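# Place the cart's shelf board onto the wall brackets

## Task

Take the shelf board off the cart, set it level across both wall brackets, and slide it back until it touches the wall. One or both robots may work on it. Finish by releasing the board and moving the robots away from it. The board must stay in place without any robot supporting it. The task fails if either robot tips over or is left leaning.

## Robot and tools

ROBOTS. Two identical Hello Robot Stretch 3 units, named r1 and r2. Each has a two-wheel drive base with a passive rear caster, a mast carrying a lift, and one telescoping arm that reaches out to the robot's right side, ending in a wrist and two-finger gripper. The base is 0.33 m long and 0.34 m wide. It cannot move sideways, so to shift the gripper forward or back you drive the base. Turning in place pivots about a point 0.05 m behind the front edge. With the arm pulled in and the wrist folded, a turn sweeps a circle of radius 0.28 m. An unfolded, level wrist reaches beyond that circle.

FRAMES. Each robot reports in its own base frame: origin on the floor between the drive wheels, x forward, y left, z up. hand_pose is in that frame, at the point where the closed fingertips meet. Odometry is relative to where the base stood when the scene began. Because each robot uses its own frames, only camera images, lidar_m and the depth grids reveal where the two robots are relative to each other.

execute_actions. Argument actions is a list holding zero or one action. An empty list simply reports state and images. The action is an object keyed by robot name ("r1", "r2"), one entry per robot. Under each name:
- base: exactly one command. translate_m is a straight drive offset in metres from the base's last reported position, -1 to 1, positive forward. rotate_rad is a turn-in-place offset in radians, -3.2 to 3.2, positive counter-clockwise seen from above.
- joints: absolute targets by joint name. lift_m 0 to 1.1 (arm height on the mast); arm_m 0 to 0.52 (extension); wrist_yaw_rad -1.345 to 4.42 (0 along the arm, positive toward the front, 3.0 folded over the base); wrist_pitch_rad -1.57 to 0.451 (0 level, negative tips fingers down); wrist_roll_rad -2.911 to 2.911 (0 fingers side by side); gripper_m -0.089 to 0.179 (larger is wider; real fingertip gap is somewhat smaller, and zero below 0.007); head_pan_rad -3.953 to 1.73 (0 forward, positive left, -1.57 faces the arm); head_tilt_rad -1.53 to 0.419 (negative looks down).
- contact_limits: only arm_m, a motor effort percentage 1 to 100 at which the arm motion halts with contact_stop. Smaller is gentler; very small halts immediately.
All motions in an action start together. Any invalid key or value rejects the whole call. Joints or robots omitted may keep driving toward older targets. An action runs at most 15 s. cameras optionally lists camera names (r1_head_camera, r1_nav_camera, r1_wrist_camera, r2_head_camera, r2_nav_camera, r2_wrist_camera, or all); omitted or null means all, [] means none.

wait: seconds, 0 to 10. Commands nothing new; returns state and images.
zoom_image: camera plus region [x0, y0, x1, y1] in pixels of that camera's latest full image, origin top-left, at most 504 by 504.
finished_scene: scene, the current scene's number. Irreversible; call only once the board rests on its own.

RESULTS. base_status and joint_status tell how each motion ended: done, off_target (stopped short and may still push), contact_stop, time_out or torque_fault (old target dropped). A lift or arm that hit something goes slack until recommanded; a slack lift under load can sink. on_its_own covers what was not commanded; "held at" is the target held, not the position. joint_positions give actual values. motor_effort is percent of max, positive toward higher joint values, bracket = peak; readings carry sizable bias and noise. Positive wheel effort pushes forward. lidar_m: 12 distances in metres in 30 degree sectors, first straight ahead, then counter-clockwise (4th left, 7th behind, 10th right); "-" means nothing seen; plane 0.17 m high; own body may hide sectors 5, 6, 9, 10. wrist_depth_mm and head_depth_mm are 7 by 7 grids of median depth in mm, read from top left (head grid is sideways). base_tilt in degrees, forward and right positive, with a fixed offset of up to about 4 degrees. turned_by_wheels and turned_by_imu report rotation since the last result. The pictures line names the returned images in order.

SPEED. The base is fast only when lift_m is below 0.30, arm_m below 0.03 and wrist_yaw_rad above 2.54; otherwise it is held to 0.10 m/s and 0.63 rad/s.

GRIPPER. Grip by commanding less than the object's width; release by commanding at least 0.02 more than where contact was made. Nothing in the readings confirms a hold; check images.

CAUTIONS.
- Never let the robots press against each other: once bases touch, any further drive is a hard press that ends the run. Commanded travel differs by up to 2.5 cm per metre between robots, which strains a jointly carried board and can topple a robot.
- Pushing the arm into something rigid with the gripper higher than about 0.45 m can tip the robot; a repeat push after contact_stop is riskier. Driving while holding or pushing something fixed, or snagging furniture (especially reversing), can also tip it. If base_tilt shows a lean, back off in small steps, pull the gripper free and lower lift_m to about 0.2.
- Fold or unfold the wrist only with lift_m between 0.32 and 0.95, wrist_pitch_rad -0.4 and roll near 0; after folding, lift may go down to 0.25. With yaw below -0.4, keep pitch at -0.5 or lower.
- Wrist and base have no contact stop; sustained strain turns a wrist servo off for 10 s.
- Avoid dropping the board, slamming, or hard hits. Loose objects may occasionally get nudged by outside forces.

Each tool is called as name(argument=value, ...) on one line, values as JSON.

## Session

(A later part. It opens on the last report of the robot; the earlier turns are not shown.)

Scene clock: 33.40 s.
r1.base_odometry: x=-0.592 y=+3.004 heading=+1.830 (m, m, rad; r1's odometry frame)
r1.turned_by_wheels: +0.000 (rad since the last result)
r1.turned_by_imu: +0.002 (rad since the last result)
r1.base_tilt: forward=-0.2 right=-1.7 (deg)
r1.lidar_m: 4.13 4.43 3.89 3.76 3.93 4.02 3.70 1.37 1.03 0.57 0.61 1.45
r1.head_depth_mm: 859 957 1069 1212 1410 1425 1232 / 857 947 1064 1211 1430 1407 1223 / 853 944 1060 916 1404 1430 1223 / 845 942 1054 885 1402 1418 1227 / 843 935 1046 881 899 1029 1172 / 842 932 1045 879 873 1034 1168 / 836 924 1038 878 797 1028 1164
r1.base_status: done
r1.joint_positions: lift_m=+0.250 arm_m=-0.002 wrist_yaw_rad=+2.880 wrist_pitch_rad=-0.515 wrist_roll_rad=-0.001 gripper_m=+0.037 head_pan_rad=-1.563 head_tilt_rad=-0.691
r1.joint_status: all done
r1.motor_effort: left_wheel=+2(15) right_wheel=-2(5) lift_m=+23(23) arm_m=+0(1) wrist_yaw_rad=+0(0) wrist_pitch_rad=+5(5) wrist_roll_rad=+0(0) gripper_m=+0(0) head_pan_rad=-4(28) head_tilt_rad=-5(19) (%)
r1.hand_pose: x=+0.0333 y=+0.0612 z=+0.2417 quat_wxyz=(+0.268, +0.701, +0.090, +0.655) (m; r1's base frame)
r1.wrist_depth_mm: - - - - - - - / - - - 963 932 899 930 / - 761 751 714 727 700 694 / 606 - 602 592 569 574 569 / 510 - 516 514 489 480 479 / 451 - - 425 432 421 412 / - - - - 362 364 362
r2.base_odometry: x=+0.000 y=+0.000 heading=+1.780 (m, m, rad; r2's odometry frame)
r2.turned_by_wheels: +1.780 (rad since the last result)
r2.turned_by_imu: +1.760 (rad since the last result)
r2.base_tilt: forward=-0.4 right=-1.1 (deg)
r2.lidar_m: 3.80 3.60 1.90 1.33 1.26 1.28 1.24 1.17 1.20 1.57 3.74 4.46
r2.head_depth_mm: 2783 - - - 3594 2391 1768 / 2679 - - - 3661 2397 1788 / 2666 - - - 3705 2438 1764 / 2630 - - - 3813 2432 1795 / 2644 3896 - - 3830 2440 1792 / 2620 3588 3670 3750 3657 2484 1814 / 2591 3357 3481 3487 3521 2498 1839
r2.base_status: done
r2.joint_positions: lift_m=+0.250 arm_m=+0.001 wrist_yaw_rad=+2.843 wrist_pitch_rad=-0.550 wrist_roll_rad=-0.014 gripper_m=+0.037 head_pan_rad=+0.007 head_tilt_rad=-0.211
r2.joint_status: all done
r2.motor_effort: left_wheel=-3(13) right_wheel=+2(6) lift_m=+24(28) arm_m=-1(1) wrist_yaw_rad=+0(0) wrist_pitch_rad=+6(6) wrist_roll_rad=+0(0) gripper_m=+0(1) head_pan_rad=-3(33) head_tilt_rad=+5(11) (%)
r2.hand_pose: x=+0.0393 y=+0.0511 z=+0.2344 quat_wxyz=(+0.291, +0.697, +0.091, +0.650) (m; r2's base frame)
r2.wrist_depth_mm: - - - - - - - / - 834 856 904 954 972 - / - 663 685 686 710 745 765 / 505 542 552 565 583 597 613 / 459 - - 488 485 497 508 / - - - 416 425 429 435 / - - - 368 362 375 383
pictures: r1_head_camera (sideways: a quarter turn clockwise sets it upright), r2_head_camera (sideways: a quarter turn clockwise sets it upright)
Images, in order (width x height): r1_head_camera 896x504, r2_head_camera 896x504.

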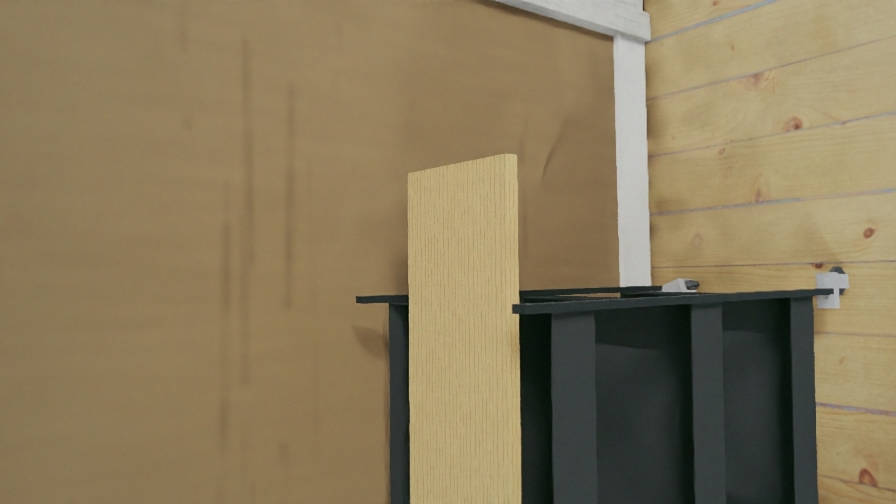

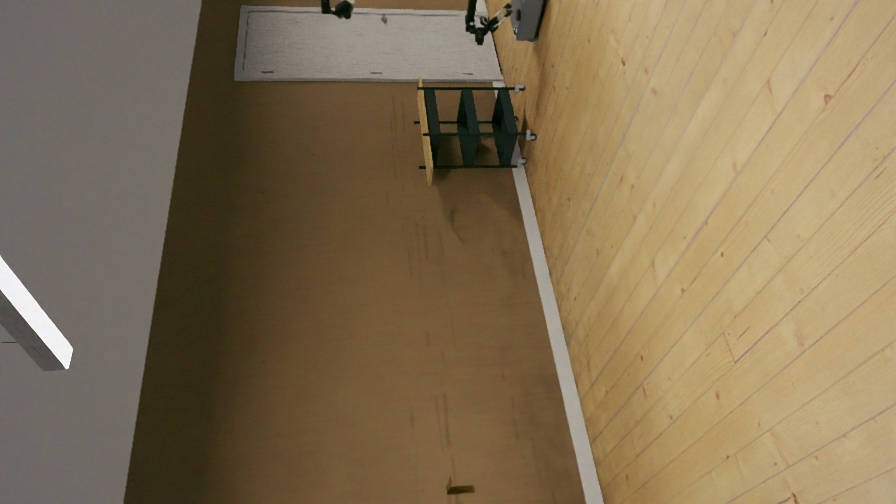

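execute_actions(actions=[{"r2":{"base":{"rotate_rad":-0.165}}}], cameras=[])

execute_actions(actions=[{"r2":{"base":{"translate_m":1.0}},"r1":{"joints":{"lift_m":0.85}}}], cameras=[])

execute_actions(actions=[{"r2":{"base":{"translate_m":1.0}},"r1":{"joints":{"wrist_yaw_rad":0,"wrist_pitch_rad":-0.4}}}], cameras=[])

execute_actions(actions=[{"r2":{"base":{"translate_m":1.0}},"r1":{"joints":{"wrist_pitch_rad":0,"wrist_roll_rad":1.57,"gripper_m":0.12}}}], cameras=["r1_head_camera","r1_wrist_camera","r2_head_camera"])

Scene clock: 35.30 s.
r1.base_odometry: x=-0.592 y=+3.004 heading=+1.830 (m, m, rad; r1's odometry frame)
r1.turned_by_wheels: +0.000 (rad since the last result)
r1.turned_by_imu: +0.000 (rad since the last result)
r1.base_tilt: forward=-0.2 right=-1.7 (deg)
r1.lidar_m: 4.15 4.43 3.89 3.77 3.93 4.01 3.71 1.37 1.03 0.57 0.61 1.45
r1.head_depth_mm: 859 954 1075 1221 1406 1428 1238 / 853 954 1060 1217 1414 1424 1224 / 849 942 1062 917 1405 1429 1229 / 849 943 1053 883 1406 1424 1221 / 843 936 1050 884 899 1032 1168 / 842 934 1042 878 867 1033 1168 / 836 929 1036 875 799 1031 1162
r1.base_status: not commanded
r1.joint_positions: lift_m=+0.250 arm_m=-0.002 wrist_yaw_rad=+2.880 wrist_pitch_rad=-0.515 wrist_roll_rad=-0.001 gripper_m=+0.037 head_pan_rad=-1.563 head_tilt_rad=-0.691
r1.joint_status: not commanded
r1.motor_effort: left_wheel=+2(2) right_wheel=-2(1) lift_m=+23(23) arm_m=+0(0) wrist_yaw_rad=+0(0) wrist_pitch_rad=+5(5) wrist_roll_rad=+0(1) gripper_m=+0(0) head_pan_rad=-3(4) head_tilt_rad=-5(6) (%)
r1.hand_pose: x=+0.0333 y=+0.0612 z=+0.2417 quat_wxyz=(+0.268, +0.701, +0.090, +0.655) (m; r1's base frame)
r1.wrist_depth_mm: - - - - - - - / - - - 960 946 928 878 / - 763 739 725 718 718 690 / 611 - 602 586 579 566 571 / 509 - 515 516 495 486 474 / 450 - - 427 432 417 418 / - - - - 360 367 365
r2.base_odometry: x=+0.000 y=+0.000 heading=+1.615 (m, m, rad; r2's odometry frame)
r2.turned_by_wheels: -0.165 (rad since the last result)
r2.turned_by_imu: -0.162 (rad since the last result)
r2.base_tilt: forward=-0.4 right=-1.1 (deg)
r2.lidar_m: 4.06 3.61 2.38 1.43 1.25 1.26 1.33 1.17 1.18 1.39 2.51 6.91
r2.head_depth_mm: 2731 - - - 3650 2410 1778 / 2709 - - - 3673 2419 1780 / 2658 - - - 3800 2392 1780 / 2673 - - - 3778 2468 1796 / 2636 - - - 3767 2452 1804 / 2624 3979 - - 3919 2435 1813 / 2604 3574 3665 3770 3668 2482 1825
r2.base_status: done
r2.joint_positions: lift_m=+0.250 arm_m=+0.001 wrist_yaw_rad=+2.843 wrist_pitch_rad=-0.550 wrist_roll_rad=-0.014 gripper_m=+0.037 head_pan_rad=+0.007 head_tilt_rad=-0.211
r2.joint_status: not commanded
r2.motor_effort: left_wheel=+3(12) right_wheel=-2(6) lift_m=+24(24) arm_m=+0(0) wrist_yaw_rad=-1(1) wrist_pitch_rad=+7(6) wrist_roll_rad=+0(0) gripper_m=+0(0) head_pan_rad=-2(2) head_tilt_rad=+4(4) (%)
r2.hand_pose: x=+0.0393 y=+0.0511 z=+0.2344 quat_wxyz=(+0.291, +0.697, +0.091, +0.650) (m; r2's base frame)
r2.wrist_depth_mm: - - - - - - - / - 828 864 886 962 973 - / - 663 664 696 710 747 752 / 508 544 553 570 578 591 611 / 458 - - 491 487 499 511 / - - - 419 426 430 438 / - - - 365 361 376 384
pictures: none
No camera images: the call's "cameras" was empty. Leave "cameras" out to get every camera's image.

Scene clock: 41.60 s.
r1.base_odometry: x=-0.592 y=+3.004 heading=+1.830 (m, m, rad; r1's odometry frame)
r1.turned_by_wheels: +0.000 (rad since the last result)
r1.turned_by_imu: +0.001 (rad since the last result)
r1.base_tilt: forward=-0.1 right=-1.6 (deg)
r1.lidar_m: 4.14 3.45 3.88 3.76 3.94 4.00 3.71 1.37 1.04 0.57 0.61 1.44
r1.head_depth_mm: 862 951 1067 1226 1409 1454 - / 854 949 1065 1218 1420 1476 - / 853 942 1059 915 1402 1420 - / 848 941 1052 879 1401 1414 - / 843 937 1045 883 897 1032 - / 846 930 1046 883 874 1028 1163 / 841 933 1039 878 868 1030 1166
r1.base_status: not commanded
r1.joint_positions: lift_m=+0.850 arm_m=-0.002 wrist_yaw_rad=+2.880 wrist_pitch_rad=-0.515 wrist_roll_rad=-0.001 gripper_m=+0.037 head_pan_rad=-1.563 head_tilt_rad=-0.691
r1.joint_status: all done
r1.motor_effort: left_wheel=+2(2) right_wheel=-2(1) lift_m=+35(41) arm_m=+0(0) wrist_yaw_rad=+0(0) wrist_pitch_rad=+5(5) wrist_roll_rad=+0(1) gripper_m=+0(0) head_pan_rad=-4(4) head_tilt_rad=-5(5) (%)
r1.hand_pose: x=+0.0333 y=+0.0612 z=+0.8412 quat_wxyz=(+0.268, +0.701, +0.090, +0.655) (m; r1's base frame)
r1.wrist_depth_mm: - - - - - - - / - - - - - - - / - - - - - - - / - - - - - - - / - - - - - - - / - - - - - - - / - - 967 978 944 931 931
r2.base_odometry: x=-0.044 y=+0.999 heading=+1.615 (m, m, rad; r2's odometry frame)
r2.turned_by_wheels: +0.000 (rad since the last result)
r2.turned_by_imu: +0.008 (rad since the last result)
r2.base_tilt: forward=-0.5 right=-1.1 (deg)
r2.lidar_m: 3.26 2.87 2.87 2.19 1.94 1.94 2.16 1.90 1.91 2.27 4.15 3.49
r2.head_depth_mm: 2708 - - - 3384 2402 1765 / 2723 - - - 3457 2414 1768 / 2680 - - - 3731 2430 1786 / 2665 3701 3764 3833 3633 2437 1787 / 2658 3357 3417 3543 3564 2441 1805 / 2592 3082 3149 3204 3230 2471 1823 / 2606 2873 2921 2941 3046 2467 1841
r2.base_status: done
r2.joint_positions: lift_m=+0.250 arm_m=+0.001 wrist_yaw_rad=+2.843 wrist_pitch_rad=-0.550 wrist_roll_rad=-0.014 gripper_m=+0.037 head_pan_rad=+0.007 head_tilt_rad=-0.210
r2.joint_status: not commanded
r2.motor_effort: left_wheel=+2(16) right_wheel=-1(4) lift_m=+25(24) arm_m=+0(0) wrist_yaw_rad=+0(1) wrist_pitch_rad=+6(7) wrist_roll_rad=+0(0) gripper_m=+0(1) head_pan_rad=-2(2) head_tilt_rad=+3(3) (%)
r2.hand_pose: x=+0.0393 y=+0.0510 z=+0.2344 quat_wxyz=(+0.291, +0.697, +0.091, +0.650) (m; r2's base frame)
r2.wrist_depth_mm: - - - - - - - / - 818 856 893 921 969 - / - 657 673 691 711 733 772 / 510 544 554 571 574 592 610 / 465 - - 485 488 495 513 / - - - 414 424 429 438 / - - - 365 362 377 383
pictures: none
No camera images: the call's "cameras" was empty. Leave "cameras" out to get every camera's image.

Scene clock: 46.63 s.
r1.base_odometry: x=-0.592 y=+3.004 heading=+1.830 (m, m, rad; r1's odometry frame)
r1.turned_by_wheels: +0.000 (rad since the last result)
r1.turned_by_imu: +0.001 (rad since the last result)
r1.base_tilt: forward=-0.2 right=-1.7 (deg)
r1.lidar_m: 4.15 2.50 3.89 3.76 3.91 4.02 3.70 1.37 1.03 0.57 0.61 1.45
r1.head_depth_mm: 856 951 1070 1229 1410 1462 - / 854 948 1066 1222 1418 1475 - / 847 942 1056 912 1409 1421 - / 847 943 1053 881 1388 - - / 843 936 1048 884 885 1038 1168 / 842 931 1041 879 869 1033 1169 / 839 927 1045 876 868 1030 1164
r1.base_status: not commanded
r1.joint_positions: lift_m=+0.850 arm_m=-0.002 wrist_yaw_rad=+0.002 wrist_pitch_rad=-0.420 wrist_roll_rad=-0.001 gripper_m=+0.037 head_pan_rad=-1.563 head_tilt_rad=-0.691
r1.joint_status: all done
r1.motor_effort: left_wheel=+2(2) right_wheel=-1(1) lift_m=+35(35) arm_m=+0(0) wrist_yaw_rad=-2(3) wrist_pitch_rad=+8(9) wrist_roll_rad=+0(0) gripper_m=+0(0) head_pan_rad=-4(3) head_tilt_rad=-5(5) (%)
r1.hand_pose: x=-0.0210 y=-0.3668 z=+0.8620 quat_wxyz=(+0.692, +0.148, -0.691, -0.147) (m; r1's base frame)
r1.wrist_depth_mm: 680 659 673 674 663 679 671 / 729 724 726 728 745 731 719 / 602 589 571 559 782 803 774 / 493 485 476 472 838 857 868 / 435 433 433 905 940 964 926 / - 723 735 - - - - / 617 595 573 - - - -
r2.base_odometry: x=-0.089 y=+1.998 heading=+1.615 (m, m, rad; r2's odometry frame)
r2.turned_by_wheels: +0.000 (rad since the last result)
r2.turned_by_imu: +0.008 (rad since the last result)
r2.base_tilt: forward=-0.4 right=-1.0 (deg)
r2.lidar_m: 2.40 2.13 2.14 2.55 2.61 2.61 2.99 2.64 2.66 3.17 5.80 2.51
r2.head_depth_mm: 2743 3898 - - 3630 2383 1752 / 2682 3373 3528 3491 3380 2404 1793 / 2675 3044 3112 3138 2956 2407 1805 / 2587 2764 2818 2780 2852 2413 1817 / 2419 2500 2524 2585 2656 2468 1815 / 2231 2295 2323 2402 2440 2377 1832 / 2086 2119 2153 2182 2246 2264 1810
r2.base_status: done
r2.joint_positions: lift_m=+0.250 arm_m=+0.001 wrist_yaw_rad=+2.843 wrist_pitch_rad=-0.550 wrist_roll_rad=-0.014 gripper_m=+0.037 head_pan_rad=+0.007 head_tilt_rad=-0.210
r2.joint_status: not commanded
r2.motor_effort: left_wheel=+1(15) right_wheel=-1(3) lift_m=+25(25) arm_m=-1(0) wrist_yaw_rad=+0(0) wrist_pitch_rad=+6(6) wrist_roll_rad=+0(0) gripper_m=+1(0) head_pan_rad=-2(2) head_tilt_rad=+3(4) (%)
r2.hand_pose: x=+0.0393 y=+0.0510 z=+0.2344 quat_wxyz=(+0.291, +0.697, +0.091, +0.650) (m; r2's base frame)
r2.wrist_depth_mm: - - - - - - - / - 827 852 877 930 960 - / - 658 676 693 718 729 751 / 507 552 558 563 575 595 614 / 462 - - 493 489 497 507 / - - - 414 427 429 438 / - - - 365 361 376 382
pictures: none
No camera images: the call's "cameras" was empty. Leave "cameras" out to get every camera's image.

Scene clock: 51.67 s.
r1.base_odometry: x=-0.592 y=+3.004 heading=+1.830 (m, m, rad; r1's odometry frame)
r1.turned_by_wheels: +0.000 (rad since the last result)
r1.turned_by_imu: +0.001 (rad since the last result)
r1.base_tilt: forward=-0.2 right=-1.7 (deg)
r1.lidar_m: 1.62 5.09 3.89 3.75 3.91 4.04 3.71 1.37 1.03 0.57 0.61 1.44
r1.head_depth_mm: 859 958 1068 1225 1415 1485 - / 854 949 1063 1218 1409 1513 - / 844 941 1059 915 1400 1454 - / 845 935 1055 916 1366 - - / 846 934 1049 882 897 1030 1169 / 841 933 1044 880 871 1026 1171 / 838 929 1043 880 868 1031 1161
r1.base_status: not commanded
r1.joint_positions: lift_m=+0.850 arm_m=-0.002 wrist_yaw_rad=+0.002 wrist_pitch_rad=-0.023 wrist_roll_rad=+1.568 gripper_m=+0.120 head_pan_rad=-1.563 head_tilt_rad=-0.691
r1.joint_status: all done
r1.motor_effort: left_wheel=+2(2) right_wheel=-2(2) lift_m=+35(35) arm_m=+0(0) wrist_yaw_rad=-2(2) wrist_pitch_rad=+9(9) wrist_roll_rad=+1(1) gripper_m=+1(94) head_pan_rad=-4(3) head_tilt_rad=-5(5) (%)
r1.hand_pose: x=-0.0208 y=-0.3983 z=+0.9582 quat_wxyz=(+0.002, +0.001, -1.000, -0.012) (m; r1's base frame)
r1.wrist_depth_mm: 677 687 688 697 686 730 739 / 676 693 693 710 709 714 718 / 696 722 736 725 730 746 771 / 722 734 751 751 752 665 678 / 731 741 757 784 774 409 367 / 771 749 788 778 802 - 598 / 774 820 804 831 824 445 613
r2.base_odometry: x=-0.133 y=+2.997 heading=+1.615 (m, m, rad; r2's odometry frame)
r2.turned_by_wheels: +0.000 (rad since the last result)
r2.turned_by_imu: +0.008 (rad since the last result)
r2.base_tilt: forward=-0.5 right=-1.0 (deg)
r2.lidar_m: 1.49 1.39 1.39 1.66 3.12 3.29 3.84 3.39 3.41 4.05 5.53 1.62
r2.head_depth_mm: 2380 2451 2547 2632 2730 2283 1783 / 2125 2187 2250 2341 1905 1890 1722 / 1921 1969 2007 2047 1765 1880 1742 / 1725 1762 1798 1835 1828 1871 1798 / 1577 1627 1640 1690 1704 1751 1739 / 1466 1478 1499 1543 1580 1601 1615 / 1342 1360 1388 1417 1442 1473 1505
r2.base_status: done
r2.joint_positions: lift_m=+0.250 arm_m=+0.001 wrist_yaw_rad=+2.843 wrist_pitch_rad=-0.550 wrist_roll_rad=-0.014 gripper_m=+0.037 head_pan_rad=+0.007 head_tilt_rad=-0.210
r2.joint_status: not commanded
r2.motor_effort: left_wheel=-1(14) right_wheel=+0(5) lift_m=+25(25) arm_m=+0(0) wrist_yaw_rad=+0(1) wrist_pitch_rad=+7(6) wrist_roll_rad=+0(0) gripper_m=+0(1) head_pan_rad=-2(2) head_tilt_rad=+3(2) (%)
r2.hand_pose: x=+0.0393 y=+0.0510 z=+0.2344 quat_wxyz=(+0.291, +0.697, +0.091, +0.650) (m; r2's base frame)
r2.wrist_depth_mm: - - - - - - - / - 833 877 895 929 977 - / - 673 672 692 714 736 753 / 510 545 547 567 582 599 609 / 460 - - 488 490 495 504 / - - - 415 423 429 440 / - - - 366 357 371 384
pictures: r1_head_camera (sideways: a quarter turn clockwise sets it upright), r1_wrist_camera, r2_head_camera (sideways: a quarter turn clockwise sets it upright)
Images, in order (width x height): r1_head_camera 896x504, r1_wrist_camera 644x364, r2_head_camera 896x504.

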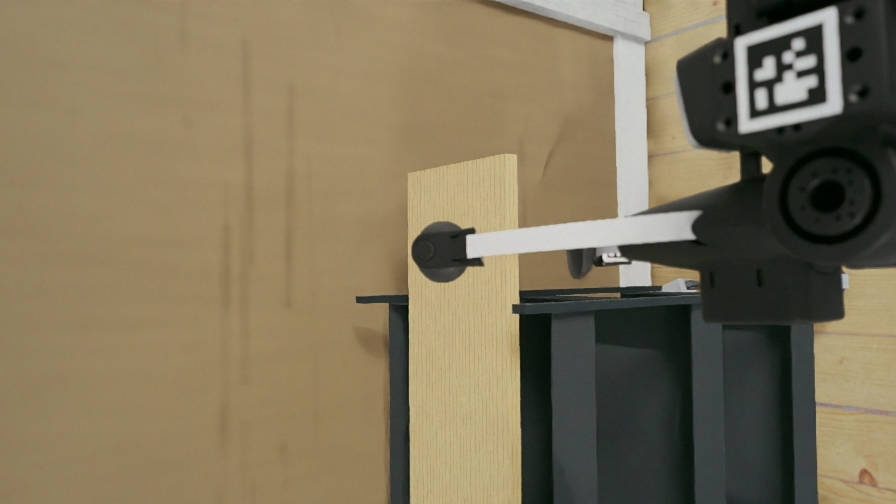

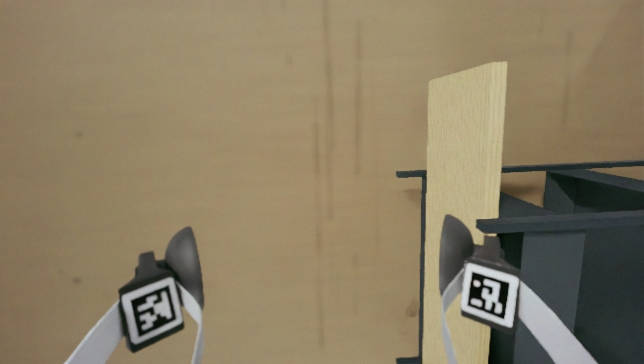

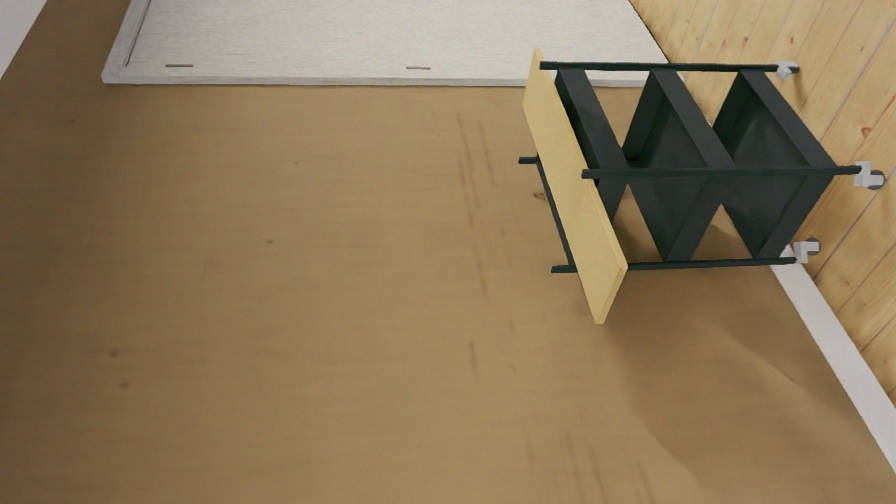

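execute_actions(actions=[{"r2":{"base":{"rotate_rad":-0.41}},"r1":{"base":{"translate_m":-0.04},"joints":{"lift_m":0.61}}}], cameras=["r1_wrist_camera"])

execute_actions(actions=[{"r2":{"base":{"translate_m":0.99}},"r1":{"joints":{"arm_m":0.12}}}], cameras=["r1_wrist_camera"])

execute_actions(actions=[{"r2":{"base":{"rotate_rad":2.72},"joints":{"head_pan_rad":-1.3,"head_tilt_rad":-0.6,"lift_m":0.61}}}], cameras=["r1_wrist_camera","r2_head_camera"])

Scene clock: 55.43 s.
r1.base_odometry: x=-0.582 y=+2.965 heading=+1.830 (m, m, rad; r1's odometry frame)
r1.turned_by_wheels: +0.000 (rad since the last result)
r1.turned_by_imu: +0.001 (rad since the last result)
r1.base_tilt: forward=-0.2 right=-1.6 (deg)
r1.lidar_m: 1.66 5.15 3.88 3.77 3.92 3.98 3.69 1.37 1.03 0.58 0.61 1.45
r1.head_depth_mm: 857 954 1073 1220 1399 1415 1232 / 853 945 1061 1212 1413 1424 1238 / 851 943 1065 1166 1409 1419 1228 / 848 938 1051 880 1401 1417 1246 / 846 935 1048 884 1107 1218 1180 / 838 928 1044 881 870 1031 1168 / 837 928 1044 879 800 1028 1167
r1.base_status: done
r1.joint_positions: lift_m=+0.610 arm_m=-0.002 wrist_yaw_rad=+0.002 wrist_pitch_rad=-0.022 wrist_roll_rad=+1.568 gripper_m=+0.120 head_pan_rad=-1.563 head_tilt_rad=-0.691
r1.joint_status: all done
r1.motor_effort: left_wheel=+2(6) right_wheel=-1(5) lift_m=+23(32) arm_m=-1(0) wrist_yaw_rad=-2(2) wrist_pitch_rad=+8(9) wrist_roll_rad=+1(1) gripper_m=+0(1) head_pan_rad=-3(3) head_tilt_rad=-5(5) (%)
r1.hand_pose: x=-0.0209 y=-0.3983 z=+0.7190 quat_wxyz=(+0.002, +0.001, -1.000, -0.011) (m; r1's base frame)
r1.wrist_depth_mm: 674 674 682 689 692 714 711 / 681 696 718 717 729 737 729 / 706 718 724 728 753 742 753 / 719 734 745 745 775 764 690 / 750 745 760 481 796 493 646 / 769 790 776 361 808 - 378 / 783 796 812 376 819 561 628
r2.base_odometry: x=-0.133 y=+2.997 heading=+1.205 (m, m, rad; r2's odometry frame)
r2.turned_by_wheels: -0.410 (rad since the last result)
r2.turned_by_imu: -0.404 (rad since the last result)
r2.base_tilt: forward=-0.4 right=-1.0 (deg)
r2.lidar_m: 1.53 1.48 1.39 1.41 1.81 3.27 3.36 3.63 3.39 3.45 4.43 1.72
r2.head_depth_mm: 2749 - - - 3378 2300 1721 / 2700 - - - 3245 2427 1715 / 2703 - - - 3229 2415 1772 / 2699 3253 3379 3466 3200 2429 1784 / 2472 2608 2645 2660 2726 2334 1808 / 2181 2210 2243 2264 1815 1939 1706 / 1914 1910 1935 1939 1694 1742 1711
r2.base_status: done
r2.joint_positions: lift_m=+0.250 arm_m=+0.001 wrist_yaw_rad=+2.843 wrist_pitch_rad=-0.550 wrist_roll_rad=-0.014 gripper_m=+0.037 head_pan_rad=+0.007 head_tilt_rad=-0.210
r2.joint_status: not commanded
r2.motor_effort: left_wheel=+3(13) right_wheel=-2(6) lift_m=+25(25) arm_m=-1(0) wrist_yaw_rad=+0(0) wrist_pitch_rad=+6(6) wrist_roll_rad=+0(0) gripper_m=+0(0) head_pan_rad=-2(2) head_tilt_rad=+3(3) (%)
r2.hand_pose: x=+0.0393 y=+0.0510 z=+0.2343 quat_wxyz=(+0.291, +0.697, +0.091, +0.650) (m; r2's base frame)
r2.wrist_depth_mm: - - - - - - - / - 839 850 892 927 974 - / - 662 678 691 703 741 753 / 509 542 553 559 578 588 607 / 462 - - 490 489 495 510 / - - - 415 426 424 436 / - - - 367 362 377 384
pictures: r1_wrist_camera
Images, in order (width x height): r1_wrist_camera 644x364.

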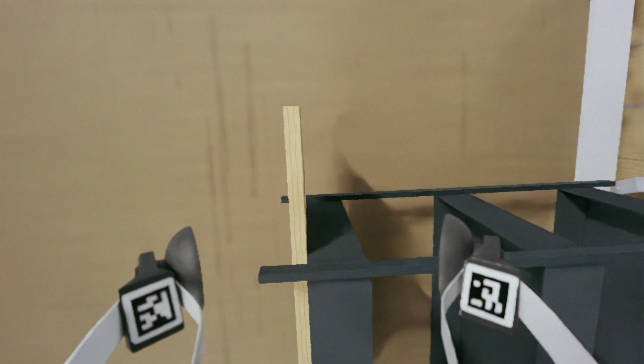

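Scene clock: 60.33 s.
r1.base_odometry: x=-0.582 y=+2.965 heading=+1.830 (m, m, rad; r1's odometry frame)
r1.turned_by_wheels: +0.000 (rad since the last result)
r1.turned_by_imu: +0.001 (rad since the last result)
r1.base_tilt: forward=-0.1 right=-1.7 (deg)
r1.lidar_m: 0.72 5.13 3.89 3.77 3.93 3.97 3.73 1.37 1.03 0.58 0.61 1.45
r1.head_depth_mm: 853 954 1060 1220 1393 1426 1233 / 851 948 1064 1215 1404 1422 - / 848 949 1057 1171 1403 1459 - / 846 942 1049 885 1406 1452 - / 843 933 1044 884 1107 1222 1173 / 843 932 1046 883 871 1031 1167 / 837 927 1038 883 801 1029 1171
r1.base_status: not commanded
r1.joint_positions: lift_m=+0.610 arm_m=+0.120 wrist_yaw_rad=+0.001 wrist_pitch_rad=-0.022 wrist_roll_rad=+1.568 gripper_m=+0.120 head_pan_rad=-1.563 head_tilt_rad=-0.691
r1.joint_status: all done
r1.motor_effort: left_wheel=+2(2) right_wheel=-1(2) lift_m=+22(23) arm_m=+3(2) wrist_yaw_rad=-2(2) wrist_pitch_rad=+9(8) wrist_roll_rad=+1(1) gripper_m=+0(0) head_pan_rad=-4(4) head_tilt_rad=-5(5) (%)
r1.hand_pose: x=-0.0210 y=-0.5203 z=+0.7191 quat_wxyz=(+0.002, +0.001, -1.000, -0.011) (m; r1's base frame)
r1.wrist_depth_mm: 562 563 578 588 587 596 605 / 583 580 604 602 600 619 610 / 599 596 612 618 616 630 626 / 609 614 622 621 632 648 647 / 624 641 653 435 658 526 594 / 632 641 653 323 674 - 345 / 662 675 671 237 240 249 246
r2.base_odometry: x=+0.221 y=+3.922 heading=+1.205 (m, m, rad; r2's odometry frame)
r2.turned_by_wheels: +0.000 (rad since the last result)
r2.turned_by_imu: +0.008 (rad since the last result)
r2.base_tilt: forward=-0.4 right=-1.0 (deg)
r2.lidar_m: 0.86 0.59 0.72 0.99 1.27 2.89 4.28 4.05 3.80 3.88 4.93 0.72
r2.head_depth_mm: 2749 - - - 3653 2386 1762 / 2661 - - - 3681 2392 1731 / 2603 2898 3027 3078 3087 2396 909 / 2243 2243 2270 2221 2282 2243 1624 / 1764 1777 1798 1830 1844 1855 1746 / 1481 1510 1514 1525 1529 1539 1608 / 1304 1323 1331 1344 1362 1075 856
r2.base_status: done
r2.joint_positions: lift_m=+0.250 arm_m=+0.001 wrist_yaw_rad=+2.843 wrist_pitch_rad=-0.550 wrist_roll_rad=-0.014 gripper_m=+0.037 head_pan_rad=+0.007 head_tilt_rad=-0.210
r2.joint_status: not commanded
r2.motor_effort: left_wheel=+1(16) right_wheel=-1(4) lift_m=+25(25) arm_m=-1(0) wrist_yaw_rad=-1(0) wrist_pitch_rad=+6(6) wrist_roll_rad=+0(0) gripper_m=+0(0) head_pan_rad=-2(2) head_tilt_rad=+3(4) (%)
r2.hand_pose: x=+0.0393 y=+0.0510 z=+0.2343 quat_wxyz=(+0.291, +0.697, +0.091, +0.650) (m; r2's base frame)
r2.wrist_depth_mm: - - 955 939 931 770 784 / - 827 848 897 901 568 541 / - 664 662 688 716 698 754 / 509 546 552 564 580 589 612 / 459 - - 498 490 503 507 / - - - 417 429 430 435 / - - - 363 363 376 382
pictures: r1_wrist_camera
Images, in order (width x height): r1_wrist_camera 644x364.

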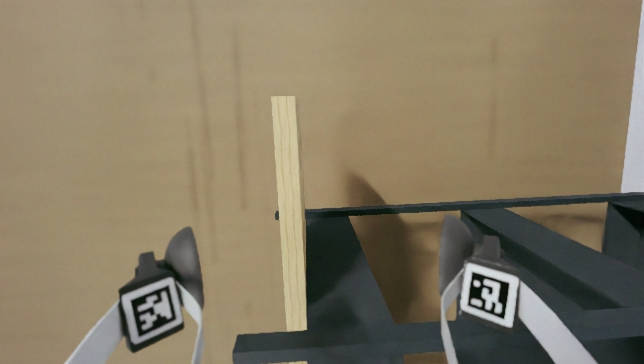

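Scene clock: 65.17 s.
r1.base_odometry: x=-0.582 y=+2.965 heading=+1.830 (m, m, rad; r1's odometry frame)
r1.turned_by_wheels: +0.000 (rad since the last result)
r1.turned_by_imu: +0.001 (rad since the last result)
r1.base_tilt: forward=-0.2 right=-1.7 (deg)
r1.lidar_m: 0.67 5.12 3.90 3.77 3.96 3.98 3.71 1.37 1.03 0.58 0.61 1.44
r1.head_depth_mm: 856 953 1068 1217 1395 1420 1227 / 851 945 1063 1209 1414 1429 - / 851 942 1063 1165 1402 1448 - / 846 940 1057 881 1400 1461 - / 845 932 1045 876 1110 1218 1171 / 842 932 1045 881 871 1029 1164 / 836 928 1044 879 799 1027 1163
r1.base_status: not commanded
r1.joint_positions: lift_m=+0.610 arm_m=+0.120 wrist_yaw_rad=+0.001 wrist_pitch_rad=-0.022 wrist_roll_rad=+1.568 gripper_m=+0.120 head_pan_rad=-1.563 head_tilt_rad=-0.691
r1.joint_status: not commanded
r1.motor_effort: left_wheel=+3(2) right_wheel=-2(2) lift_m=+22(22) arm_m=+3(3) wrist_yaw_rad=-1(2) wrist_pitch_rad=+8(8) wrist_roll_rad=+1(1) gripper_m=+1(0) head_pan_rad=-4(4) head_tilt_rad=-5(5) (%)
r1.hand_pose: x=-0.0210 y=-0.5203 z=+0.7191 quat_wxyz=(+0.002, +0.001, -1.000, -0.011) (m; r1's base frame)
r1.wrist_depth_mm: 570 561 570 581 590 596 614 / 570 578 599 596 611 620 608 / 600 604 610 605 619 619 622 / 601 629 620 622 626 625 654 / 630 634 643 431 659 526 587 / 625 647 655 325 680 - 344 / 654 669 678 235 242 247 246
r2.base_odometry: x=+0.221 y=+3.922 heading=-2.358 (m, m, rad; r2's odometry frame)
r2.turned_by_wheels: +2.720 (rad since the last result)
r2.turned_by_imu: +2.689 (rad since the last result)
r2.base_tilt: forward=-0.5 right=-1.1 (deg)
r2.lidar_m: 3.88 4.37 3.95 3.82 3.98 4.81 0.72 0.78 0.60 0.97 1.01 1.39
r2.head_depth_mm: 771 838 920 1014 806 1274 1270 / 788 857 938 1038 1135 1326 1270 / 806 879 966 1079 1219 1383 1274 / 824 903 998 1104 1249 1412 1283 / 846 926 1024 1144 1295 1454 1285 / 866 952 1057 1187 1352 1500 1284 / 890 977 1086 1223 1400 1511 1285
r2.base_status: done
r2.joint_positions: lift_m=+0.610 arm_m=+0.001 wrist_yaw_rad=+2.843 wrist_pitch_rad=-0.551 wrist_roll_rad=-0.014 gripper_m=+0.037 head_pan_rad=-1.293 head_tilt_rad=-0.593
r2.joint_status: all done
r2.motor_effort: left_wheel=-3(12) right_wheel=+2(7) lift_m=+31(29) arm_m=-1(1) wrist_yaw_rad=+0(0) wrist_pitch_rad=+6(7) wrist_roll_rad=+0(0) gripper_m=+0(0) head_pan_rad=-2(33) head_tilt_rad=-2(18) (%)
r2.hand_pose: x=+0.0392 y=+0.0509 z=+0.5940 quat_wxyz=(+0.291, +0.696, +0.091, +0.650) (m; r2's base frame)
r2.wrist_depth_mm: - - - - - - - / - - - - - - - / - - - - - - - / - - - - - - - / 867 - 943 953 974 979 - / 775 - - 815 835 856 867 / 684 697 705 722 709 743 757
pictures: r1_wrist_camera, r2_head_camera (sideways: a quarter turn clockwise sets it upright)
Images, in order (width x height): r1_wrist_camera 644x364, r2_head_camera 896x504.

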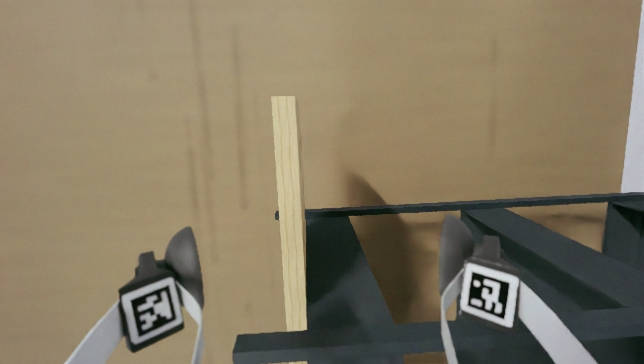

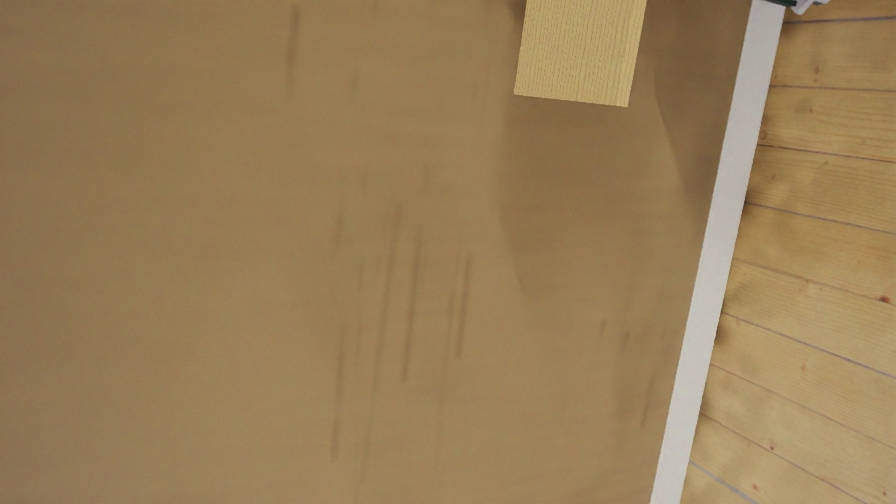

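execute_actions(actions=[{"r2":{"base":{"translate_m":-0.12},"joints":{"wrist_yaw_rad":0,"wrist_pitch_rad":-0.4}},"r1":{"joints":{"lift_m":0.635,"arm_m":0.2}}}], cameras=["r1_wrist_camera"])

execute_actions(actions=[{"r2":{"joints":{"wrist_pitch_rad":0,"wrist_roll_rad":1.57,"gripper_m":0.12,"arm_m":0.12,"lift_m":0.635}}}], cameras=["r1_wrist_camera","r2_wrist_camera"])

Scene clock: 68.03 s.
r1.base_odometry: x=-0.582 y=+2.965 heading=+1.830 (m, m, rad; r1's odometry frame)
r1.turned_by_wheels: +0.000 (rad since the last result)
r1.turned_by_imu: +0.001 (rad since the last result)
r1.base_tilt: forward=-0.1 right=-1.6 (deg)
r1.lidar_m: 0.55 5.13 3.90 3.76 3.94 3.98 3.72 1.37 1.03 0.58 0.61 1.44
r1.head_depth_mm: 858 949 1063 1217 1397 1421 1248 / 852 946 1066 1212 1411 1442 - / 847 940 1054 1160 1406 - 1204 / 849 931 1058 895 1358 - 1229 / 843 934 1049 879 1109 1198 1183 / 840 929 1045 876 869 1031 1174 / 835 930 1038 879 801 1030 1162
r1.base_status: not commanded
r1.joint_positions: lift_m=+0.635 arm_m=+0.200 wrist_yaw_rad=+0.001 wrist_pitch_rad=-0.021 wrist_roll_rad=+1.568 gripper_m=+0.120 head_pan_rad=-1.563 head_tilt_rad=-0.691
r1.joint_status: all done
r1.motor_effort: left_wheel=+2(2) right_wheel=-1(2) lift_m=+35(32) arm_m=+2(4) wrist_yaw_rad=-1(2) wrist_pitch_rad=+8(8) wrist_roll_rad=+1(1) gripper_m=+1(1) head_pan_rad=-3(3) head_tilt_rad=-5(5) (%)
r1.hand_pose: x=-0.0210 y=-0.6003 z=+0.7436 quat_wxyz=(+0.002, +0.001, -1.000, -0.011) (m; r1's base frame)
r1.wrist_depth_mm: 494 504 508 508 512 515 537 / 500 508 518 520 524 541 545 / 526 517 524 528 540 546 559 / 529 534 545 545 552 562 576 / 542 552 561 463 580 485 481 / 564 559 583 341 361 - 411 / 578 595 588 256 244 528 390
r2.base_odometry: x=+0.306 y=+4.006 heading=-2.358 (m, m, rad; r2's odometry frame)
r2.turned_by_wheels: +0.000 (rad since the last result)
r2.turned_by_imu: +0.000 (rad since the last result)
r2.base_tilt: forward=-0.4 right=-1.1 (deg)
r2.lidar_m: 3.88 4.48 3.95 3.80 3.97 0.71 0.60 0.77 0.58 0.56 1.00 1.38
r2.head_depth_mm: 770 833 915 1004 805 1073 954 / 788 857 939 1045 831 1340 1277 / 805 880 965 1073 864 1371 1271 / 825 900 991 1106 1246 1414 1281 / 846 923 1018 1143 1285 1454 1274 / 866 951 1050 1187 1341 1485 1281 / 883 972 1085 1227 1394 1520 1289
r2.base_status: done
r2.joint_positions: lift_m=+0.610 arm_m=+0.001 wrist_yaw_rad=+0.003 wrist_pitch_rad=-0.420 wrist_roll_rad=-0.014 gripper_m=+0.037 head_pan_rad=-1.293 head_tilt_rad=-0.593
r2.joint_status: all done
r2.motor_effort: left_wheel=-2(10) right_wheel=+2(3) lift_m=+31(31) arm_m=-1(1) wrist_yaw_rad=-2(4) wrist_pitch_rad=+9(8) wrist_roll_rad=+0(0) gripper_m=+0(0) head_pan_rad=-2(2) head_tilt_rad=-3(2) (%)
r2.hand_pose: x=-0.0209 y=-0.3699 z=+0.6222 quat_wxyz=(+0.697, +0.149, -0.686, -0.146) (m; r2's base frame)
r2.wrist_depth_mm: 656 656 652 656 414 273 271 / 720 703 706 695 684 294 290 / 769 771 757 763 691 748 734 / 865 846 858 834 642 674 657 / 936 925 926 932 507 537 553 / 880 881 - 925 434 435 423 / 754 767 762 782 645 686 691
pictures: r1_wrist_camera
Images, in order (width x height): r1_wrist_camera 644x364.

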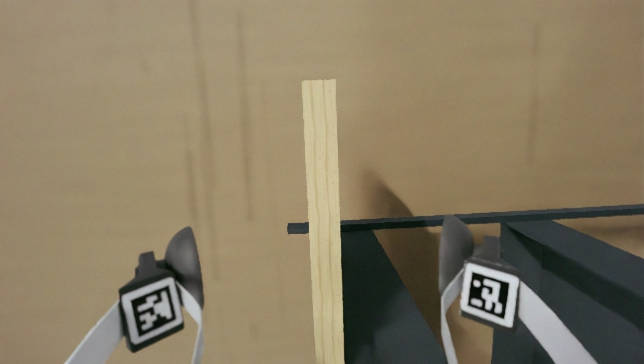

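Scene clock: 70.17 s.
r1.base_odometry: x=-0.582 y=+2.965 heading=+1.830 (m, m, rad; r1's odometry frame)
r1.turned_by_wheels: +0.000 (rad since the last result)
r1.turned_by_imu: +0.001 (rad since the last result)
r1.base_tilt: forward=-0.1 right=-1.7 (deg)
r1.lidar_m: 0.55 5.15 3.90 3.76 3.94 3.98 3.72 1.37 1.03 0.58 0.61 1.45
r1.head_depth_mm: 856 948 1069 1224 1405 1428 1244 / 857 947 1068 1221 1414 1450 - / 848 941 1056 1163 1402 - 1199 / 845 938 1056 896 1375 - 1217 / 843 938 1049 881 1110 1195 1179 / 841 930 1039 877 874 1034 1166 / 838 928 1041 882 798 1025 1166
r1.base_status: not commanded
r1.joint_positions: lift_m=+0.635 arm_m=+0.200 wrist_yaw_rad=+0.001 wrist_pitch_rad=-0.021 wrist_roll_rad=+1.568 gripper_m=+0.120 head_pan_rad=-1.563 head_tilt_rad=-0.691
r1.joint_status: not commanded
r1.motor_effort: left_wheel=+3(2) right_wheel=-1(2) lift_m=+35(35) arm_m=+4(3) wrist_yaw_rad=-1(1) wrist_pitch_rad=+8(8) wrist_roll_rad=+0(0) gripper_m=+1(0) head_pan_rad=-4(4) head_tilt_rad=-5(5) (%)
r1.hand_pose: x=-0.0210 y=-0.6003 z=+0.7436 quat_wxyz=(+0.002, +0.001, -1.000, -0.011) (m; r1's base frame)
r1.wrist_depth_mm: 490 496 499 516 519 526 529 / 504 517 511 527 520 538 557 / 514 521 526 527 543 552 558 / 535 543 546 552 565 574 579 / 542 553 558 463 572 484 487 / 563 571 584 340 360 - 396 / 579 578 590 258 243 528 394
r2.base_odometry: x=+0.306 y=+4.006 heading=-2.358 (m, m, rad; r2's odometry frame)
r2.turned_by_wheels: +0.000 (rad since the last result)
r2.turned_by_imu: +0.000 (rad since the last result)
r2.base_tilt: forward=-0.4 right=-1.0 (deg)
r2.lidar_m: 3.89 4.46 3.94 3.79 3.97 0.71 0.60 0.77 0.58 0.56 1.01 1.39
r2.head_depth_mm: 769 841 914 999 801 1065 935 / 788 860 942 1043 834 1331 1341 / 805 880 964 1070 869 1383 1311 / 823 902 994 1103 1253 1420 1284 / 847 927 1024 1138 1295 1457 1275 / 868 945 1050 1179 1336 1481 1288 / 892 980 1088 1222 1407 1522 1287
r2.base_status: not commanded
r2.joint_positions: lift_m=+0.635 arm_m=+0.120 wrist_yaw_rad=+0.002 wrist_pitch_rad=-0.022 wrist_roll_rad=+1.569 gripper_m=+0.120 head_pan_rad=-1.293 head_tilt_rad=-0.593
r2.joint_status: all done
r2.motor_effort: left_wheel=-2(3) right_wheel=+2(2) lift_m=+31(33) arm_m=+3(1) wrist_yaw_rad=-1(2) wrist_pitch_rad=+11(11) wrist_roll_rad=+1(3) gripper_m=+1(89) head_pan_rad=-2(2) head_tilt_rad=-3(1) (%)
r2.hand_pose: x=-0.0209 y=-0.5203 z=+0.7435 quat_wxyz=(+0.001, +0.001, -1.000, -0.012) (m; r2's base frame)
r2.wrist_depth_mm: 546 539 559 226 180 497 403 / 551 560 562 234 195 492 201 / 572 574 577 593 593 607 607 / 578 586 601 599 605 619 626 / 595 604 606 620 627 641 642 / 606 - 626 623 638 644 647 / 620 629 646 646 656 668 684
pictures: r1_wrist_camera, r2_wrist_camera
Images, in order (width x height): r1_wrist_camera 644x364, r2_wrist_camera 644x364.

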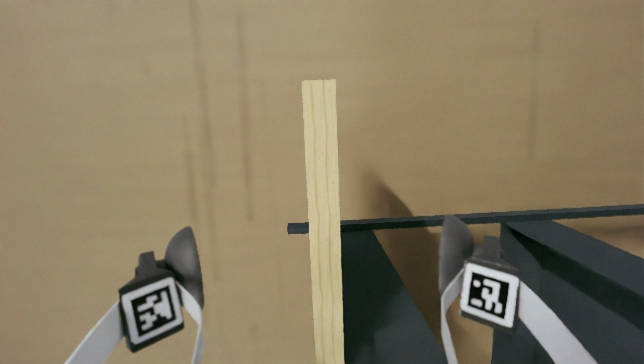

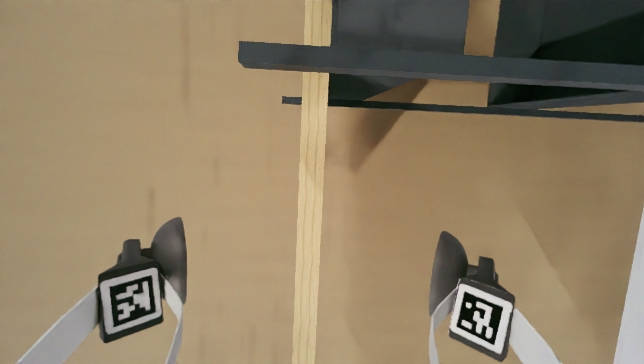

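execute_actions(actions=[{"r2":{"joints":{"head_pan_rad":-1.57,"head_tilt_rad":-0.7}}}], cameras=["r1_head_camera","r2_head_camera"])

Scene clock: 71.37 s.
r1.base_odometry: x=-0.582 y=+2.965 heading=+1.830 (m, m, rad; r1's odometry frame)
r1.turned_by_wheels: +0.000 (rad since the last result)
r1.turned_by_imu: +0.000 (rad since the last result)
r1.base_tilt: forward=-0.1 right=-1.7 (deg)
r1.lidar_m: 0.55 5.15 3.88 3.76 3.94 3.98 3.70 1.37 1.03 0.58 0.61 1.44
r1.head_depth_mm: 855 949 1068 1217 1391 1420 1237 / 852 947 1058 1216 1421 1454 - / 852 946 1058 1165 1406 - 1204 / 848 938 1047 893 1365 - 1224 / 844 933 1054 884 1107 1194 1175 / 840 936 1050 879 873 1027 1168 / 837 926 1038 883 799 1026 1162
r1.base_status: not commanded
r1.joint_positions: lift_m=+0.635 arm_m=+0.200 wrist_yaw_rad=+0.001 wrist_pitch_rad=-0.021 wrist_roll_rad=+1.568 gripper_m=+0.120 head_pan_rad=-1.563 head_tilt_rad=-0.691
r1.joint_status: not commanded
r1.motor_effort: left_wheel=+2(2) right_wheel=-2(2) lift_m=+35(35) arm_m=+3(4) wrist_yaw_rad=-2(1) wrist_pitch_rad=+8(8) wrist_roll_rad=+1(1) gripper_m=+1(1) head_pan_rad=-5(4) head_tilt_rad=-5(5) (%)
r1.hand_pose: x=-0.0210 y=-0.6003 z=+0.7436 quat_wxyz=(+0.002, +0.001, -1.000, -0.011) (m; r1's base frame)
r1.wrist_depth_mm: 496 499 507 520 516 515 530 / 506 512 514 526 532 535 543 / 523 531 534 530 534 546 567 / 527 532 541 550 567 574 573 / 537 558 556 459 572 491 479 / 554 566 578 340 362 - 401 / 574 604 586 259 245 535 386
r2.base_odometry: x=+0.306 y=+4.006 heading=-2.358 (m, m, rad; r2's odometry frame)
r2.turned_by_wheels: +0.000 (rad since the last result)
r2.turned_by_imu: +0.000 (rad since the last result)
r2.base_tilt: forward=-0.4 right=-1.1 (deg)
r2.lidar_m: 3.91 4.48 3.95 3.81 3.97 0.71 0.60 0.77 0.57 0.56 1.00 1.39
r2.head_depth_mm: 809 903 1010 909 784 1035 1163 / 805 896 1004 915 794 1010 - / 804 894 1001 918 1097 1326 - / 803 893 1004 914 1329 1445 1189 / 801 891 1000 1076 1314 1427 1214 / 798 890 997 1138 1315 1432 1214 / 797 883 994 1128 1318 1437 1215
r2.base_status: not commanded
r2.joint_positions: lift_m=+0.635 arm_m=+0.120 wrist_yaw_rad=+0.002 wrist_pitch_rad=-0.022 wrist_roll_rad=+1.569 gripper_m=+0.120 head_pan_rad=-1.563 head_tilt_rad=-0.691
r2.joint_status: all done
r2.motor_effort: left_wheel=-3(3) right_wheel=+2(2) lift_m=+31(31) arm_m=+3(3) wrist_yaw_rad=-1(1) wrist_pitch_rad=+11(11) wrist_roll_rad=+0(0) gripper_m=+1(1) head_pan_rad=-2(17) head_tilt_rad=-3(8) (%)
r2.hand_pose: x=-0.0209 y=-0.5203 z=+0.7435 quat_wxyz=(+0.001, +0.001, -1.000, -0.012) (m; r2's base frame)
r2.wrist_depth_mm: 537 550 562 227 181 499 405 / 550 566 565 234 194 489 201 / 572 578 582 590 595 607 620 / 583 587 602 602 604 627 637 / 589 596 609 609 627 634 657 / 610 - 623 623 641 656 668 / 618 640 648 649 669 669 678
pictures: r1_head_camera (sideways: a quarter turn clockwise sets it upright), r2_head_camera (sideways: a quarter turn clockwise sets it upright)
Images, in order (width x height): r1_head_camera 896x504, r2_head_camera 896x504.

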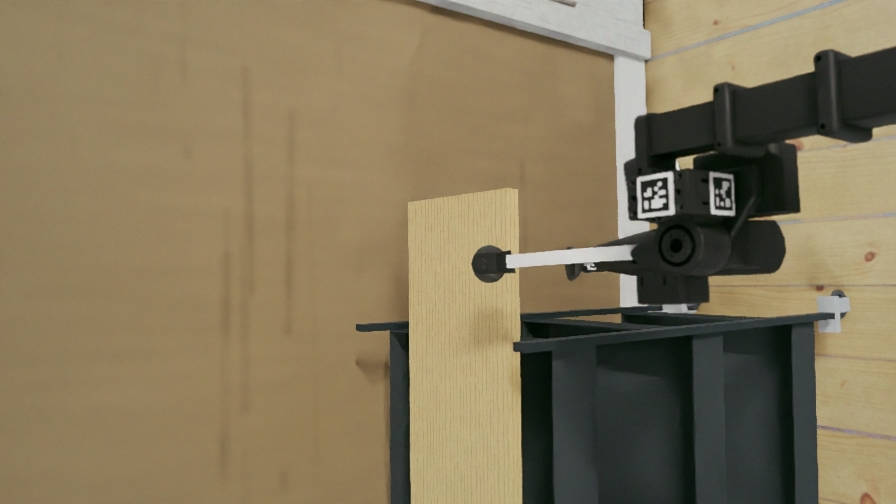

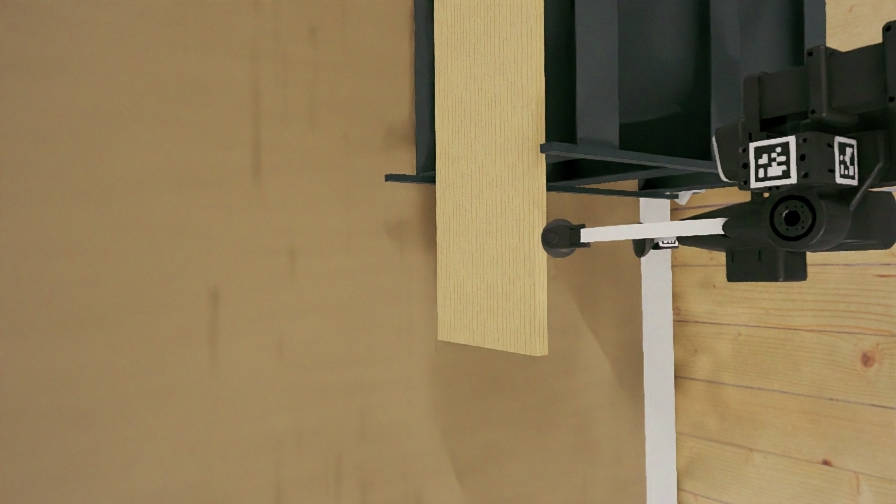

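execute_actions(actions=[{"r2":{"joints":{"arm_m":0.2}},"r1":{"joints":{"arm_m":0.235}}}], cameras=["r1_head_camera","r2_head_camera","r1_wrist_camera","r2_wrist_camera"])

Scene clock: 73.43 s.
r1.base_odometry: x=-0.582 y=+2.965 heading=+1.830 (m, m, rad; r1's odometry frame)
r1.turned_by_wheels: +0.000 (rad since the last result)
r1.turned_by_imu: +0.000 (rad since the last result)
r1.base_tilt: forward=-0.1 right=-1.7 (deg)
r1.lidar_m: 0.56 5.13 3.90 3.76 3.92 3.97 3.71 1.37 1.03 0.58 0.61 1.45
r1.head_depth_mm: 859 953 1063 1214 1404 1418 1227 / 853 946 1064 1214 1402 1469 - / 852 944 1063 1161 1372 - 1223 / 848 938 1058 898 1348 1353 1225 / 841 937 1056 885 1090 1208 1177 / 838 933 1047 874 873 1040 1166 / 839 929 1039 880 801 1029 1166
r1.base_status: not commanded
r1.joint_positions: lift_m=+0.635 arm_m=+0.235 wrist_yaw_rad=+0.001 wrist_pitch_rad=-0.021 wrist_roll_rad=+1.568 gripper_m=+0.120 head_pan_rad=-1.563 head_tilt_rad=-0.691
r1.joint_status: all done
r1.motor_effort: left_wheel=+2(2) right_wheel=-2(2) lift_m=+35(35) arm_m=+3(3) wrist_yaw_rad=-1(2) wrist_pitch_rad=+8(8) wrist_roll_rad=+0(1) gripper_m=+0(0) head_pan_rad=-4(4) head_tilt_rad=-5(5) (%)
r1.hand_pose: x=-0.0210 y=-0.6353 z=+0.7436 quat_wxyz=(+0.002, +0.001, -1.000, -0.011) (m; r1's base frame)
r1.wrist_depth_mm: 463 471 467 491 487 493 499 / 477 472 487 486 498 505 510 / 484 487 496 499 521 516 521 / 501 497 508 513 529 528 544 / 507 514 532 437 529 458 448 / 526 533 536 336 356 - 401 / 531 555 547 243 242 575 392
r2.base_odometry: x=+0.306 y=+4.006 heading=-2.358 (m, m, rad; r2's odometry frame)
r2.turned_by_wheels: +0.000 (rad since the last result)
r2.turned_by_imu: +0.000 (rad since the last result)
r2.base_tilt: forward=-0.5 right=-1.1 (deg)
r2.lidar_m: 3.90 4.49 3.95 3.81 3.97 0.71 0.60 0.77 0.58 0.56 1.01 1.38
r2.head_depth_mm: 810 901 1008 913 787 1033 1159 / 806 895 1007 910 785 - - / 805 894 1009 912 1096 - 1163 / 805 893 1002 918 1323 - 1212 / 799 890 1003 1074 1321 1425 1218 / 801 885 990 1138 1325 1425 1212 / 797 883 992 1136 1317 1414 1216
r2.base_status: not commanded
r2.joint_positions: lift_m=+0.635 arm_m=+0.200 wrist_yaw_rad=+0.002 wrist_pitch_rad=-0.022 wrist_roll_rad=+1.569 gripper_m=+0.120 head_pan_rad=-1.563 head_tilt_rad=-0.691
r2.joint_status: all done
r2.motor_effort: left_wheel=-2(3) right_wheel=+2(2) lift_m=+31(31) arm_m=+3(4) wrist_yaw_rad=-1(2) wrist_pitch_rad=+11(11) wrist_roll_rad=+0(0) gripper_m=+1(1) head_pan_rad=-3(2) head_tilt_rad=-2(4) (%)
r2.hand_pose: x=-0.0210 y=-0.6003 z=+0.7435 quat_wxyz=(+0.001, +0.001, -1.000, -0.011) (m; r2's base frame)
r2.wrist_depth_mm: 467 474 479 109 104 100 98 / 481 480 492 237 423 511 385 / 488 499 510 506 521 527 531 / 504 509 521 521 529 543 550 / 518 521 523 536 539 558 561 / 519 - 545 540 555 568 577 / 538 547 564 552 570 582 587
pictures: r1_head_camera (sideways: a quarter turn clockwise sets it upright), r1_wrist_camera, r2_head_camera (sideways: a quarter turn clockwise sets it upright), r2_wrist_camera
Images, in order (width x height): r1_head_camera 896x504, r1_wrist_camera 644x364, r2_head_camera 896x504, r2_wrist_camera 644x364.

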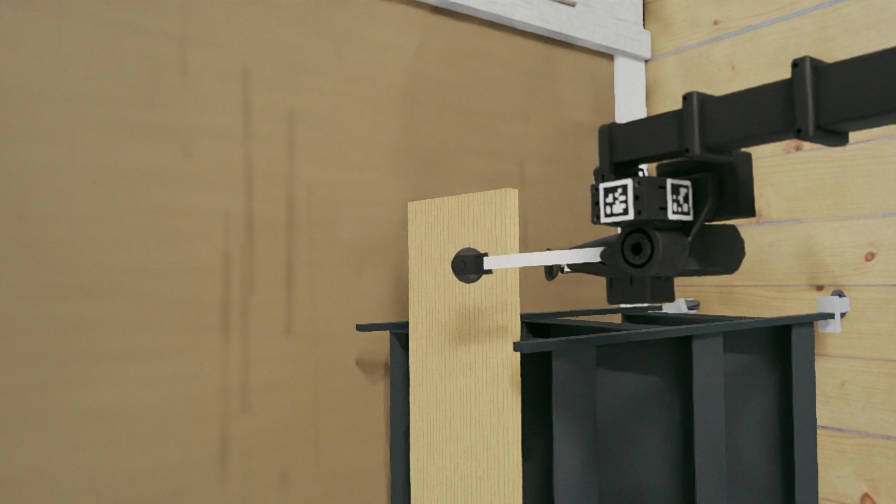

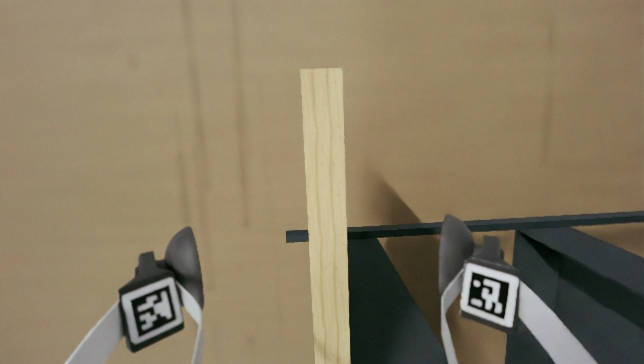

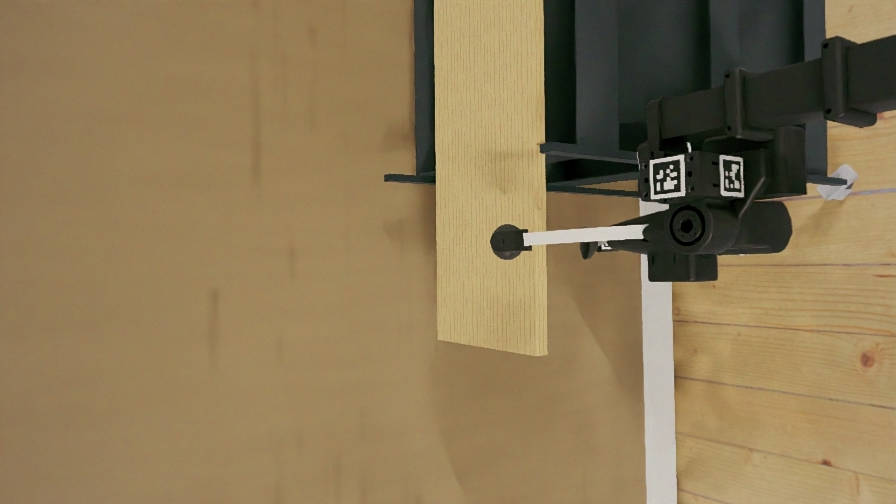

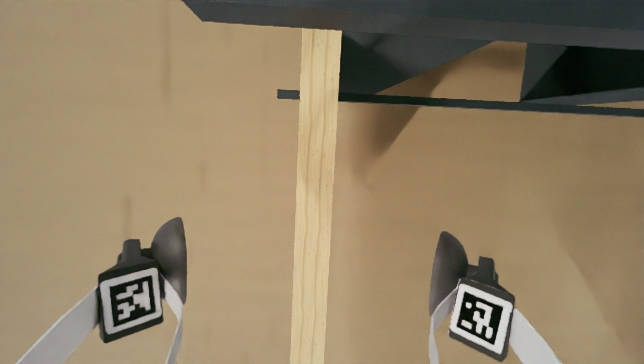

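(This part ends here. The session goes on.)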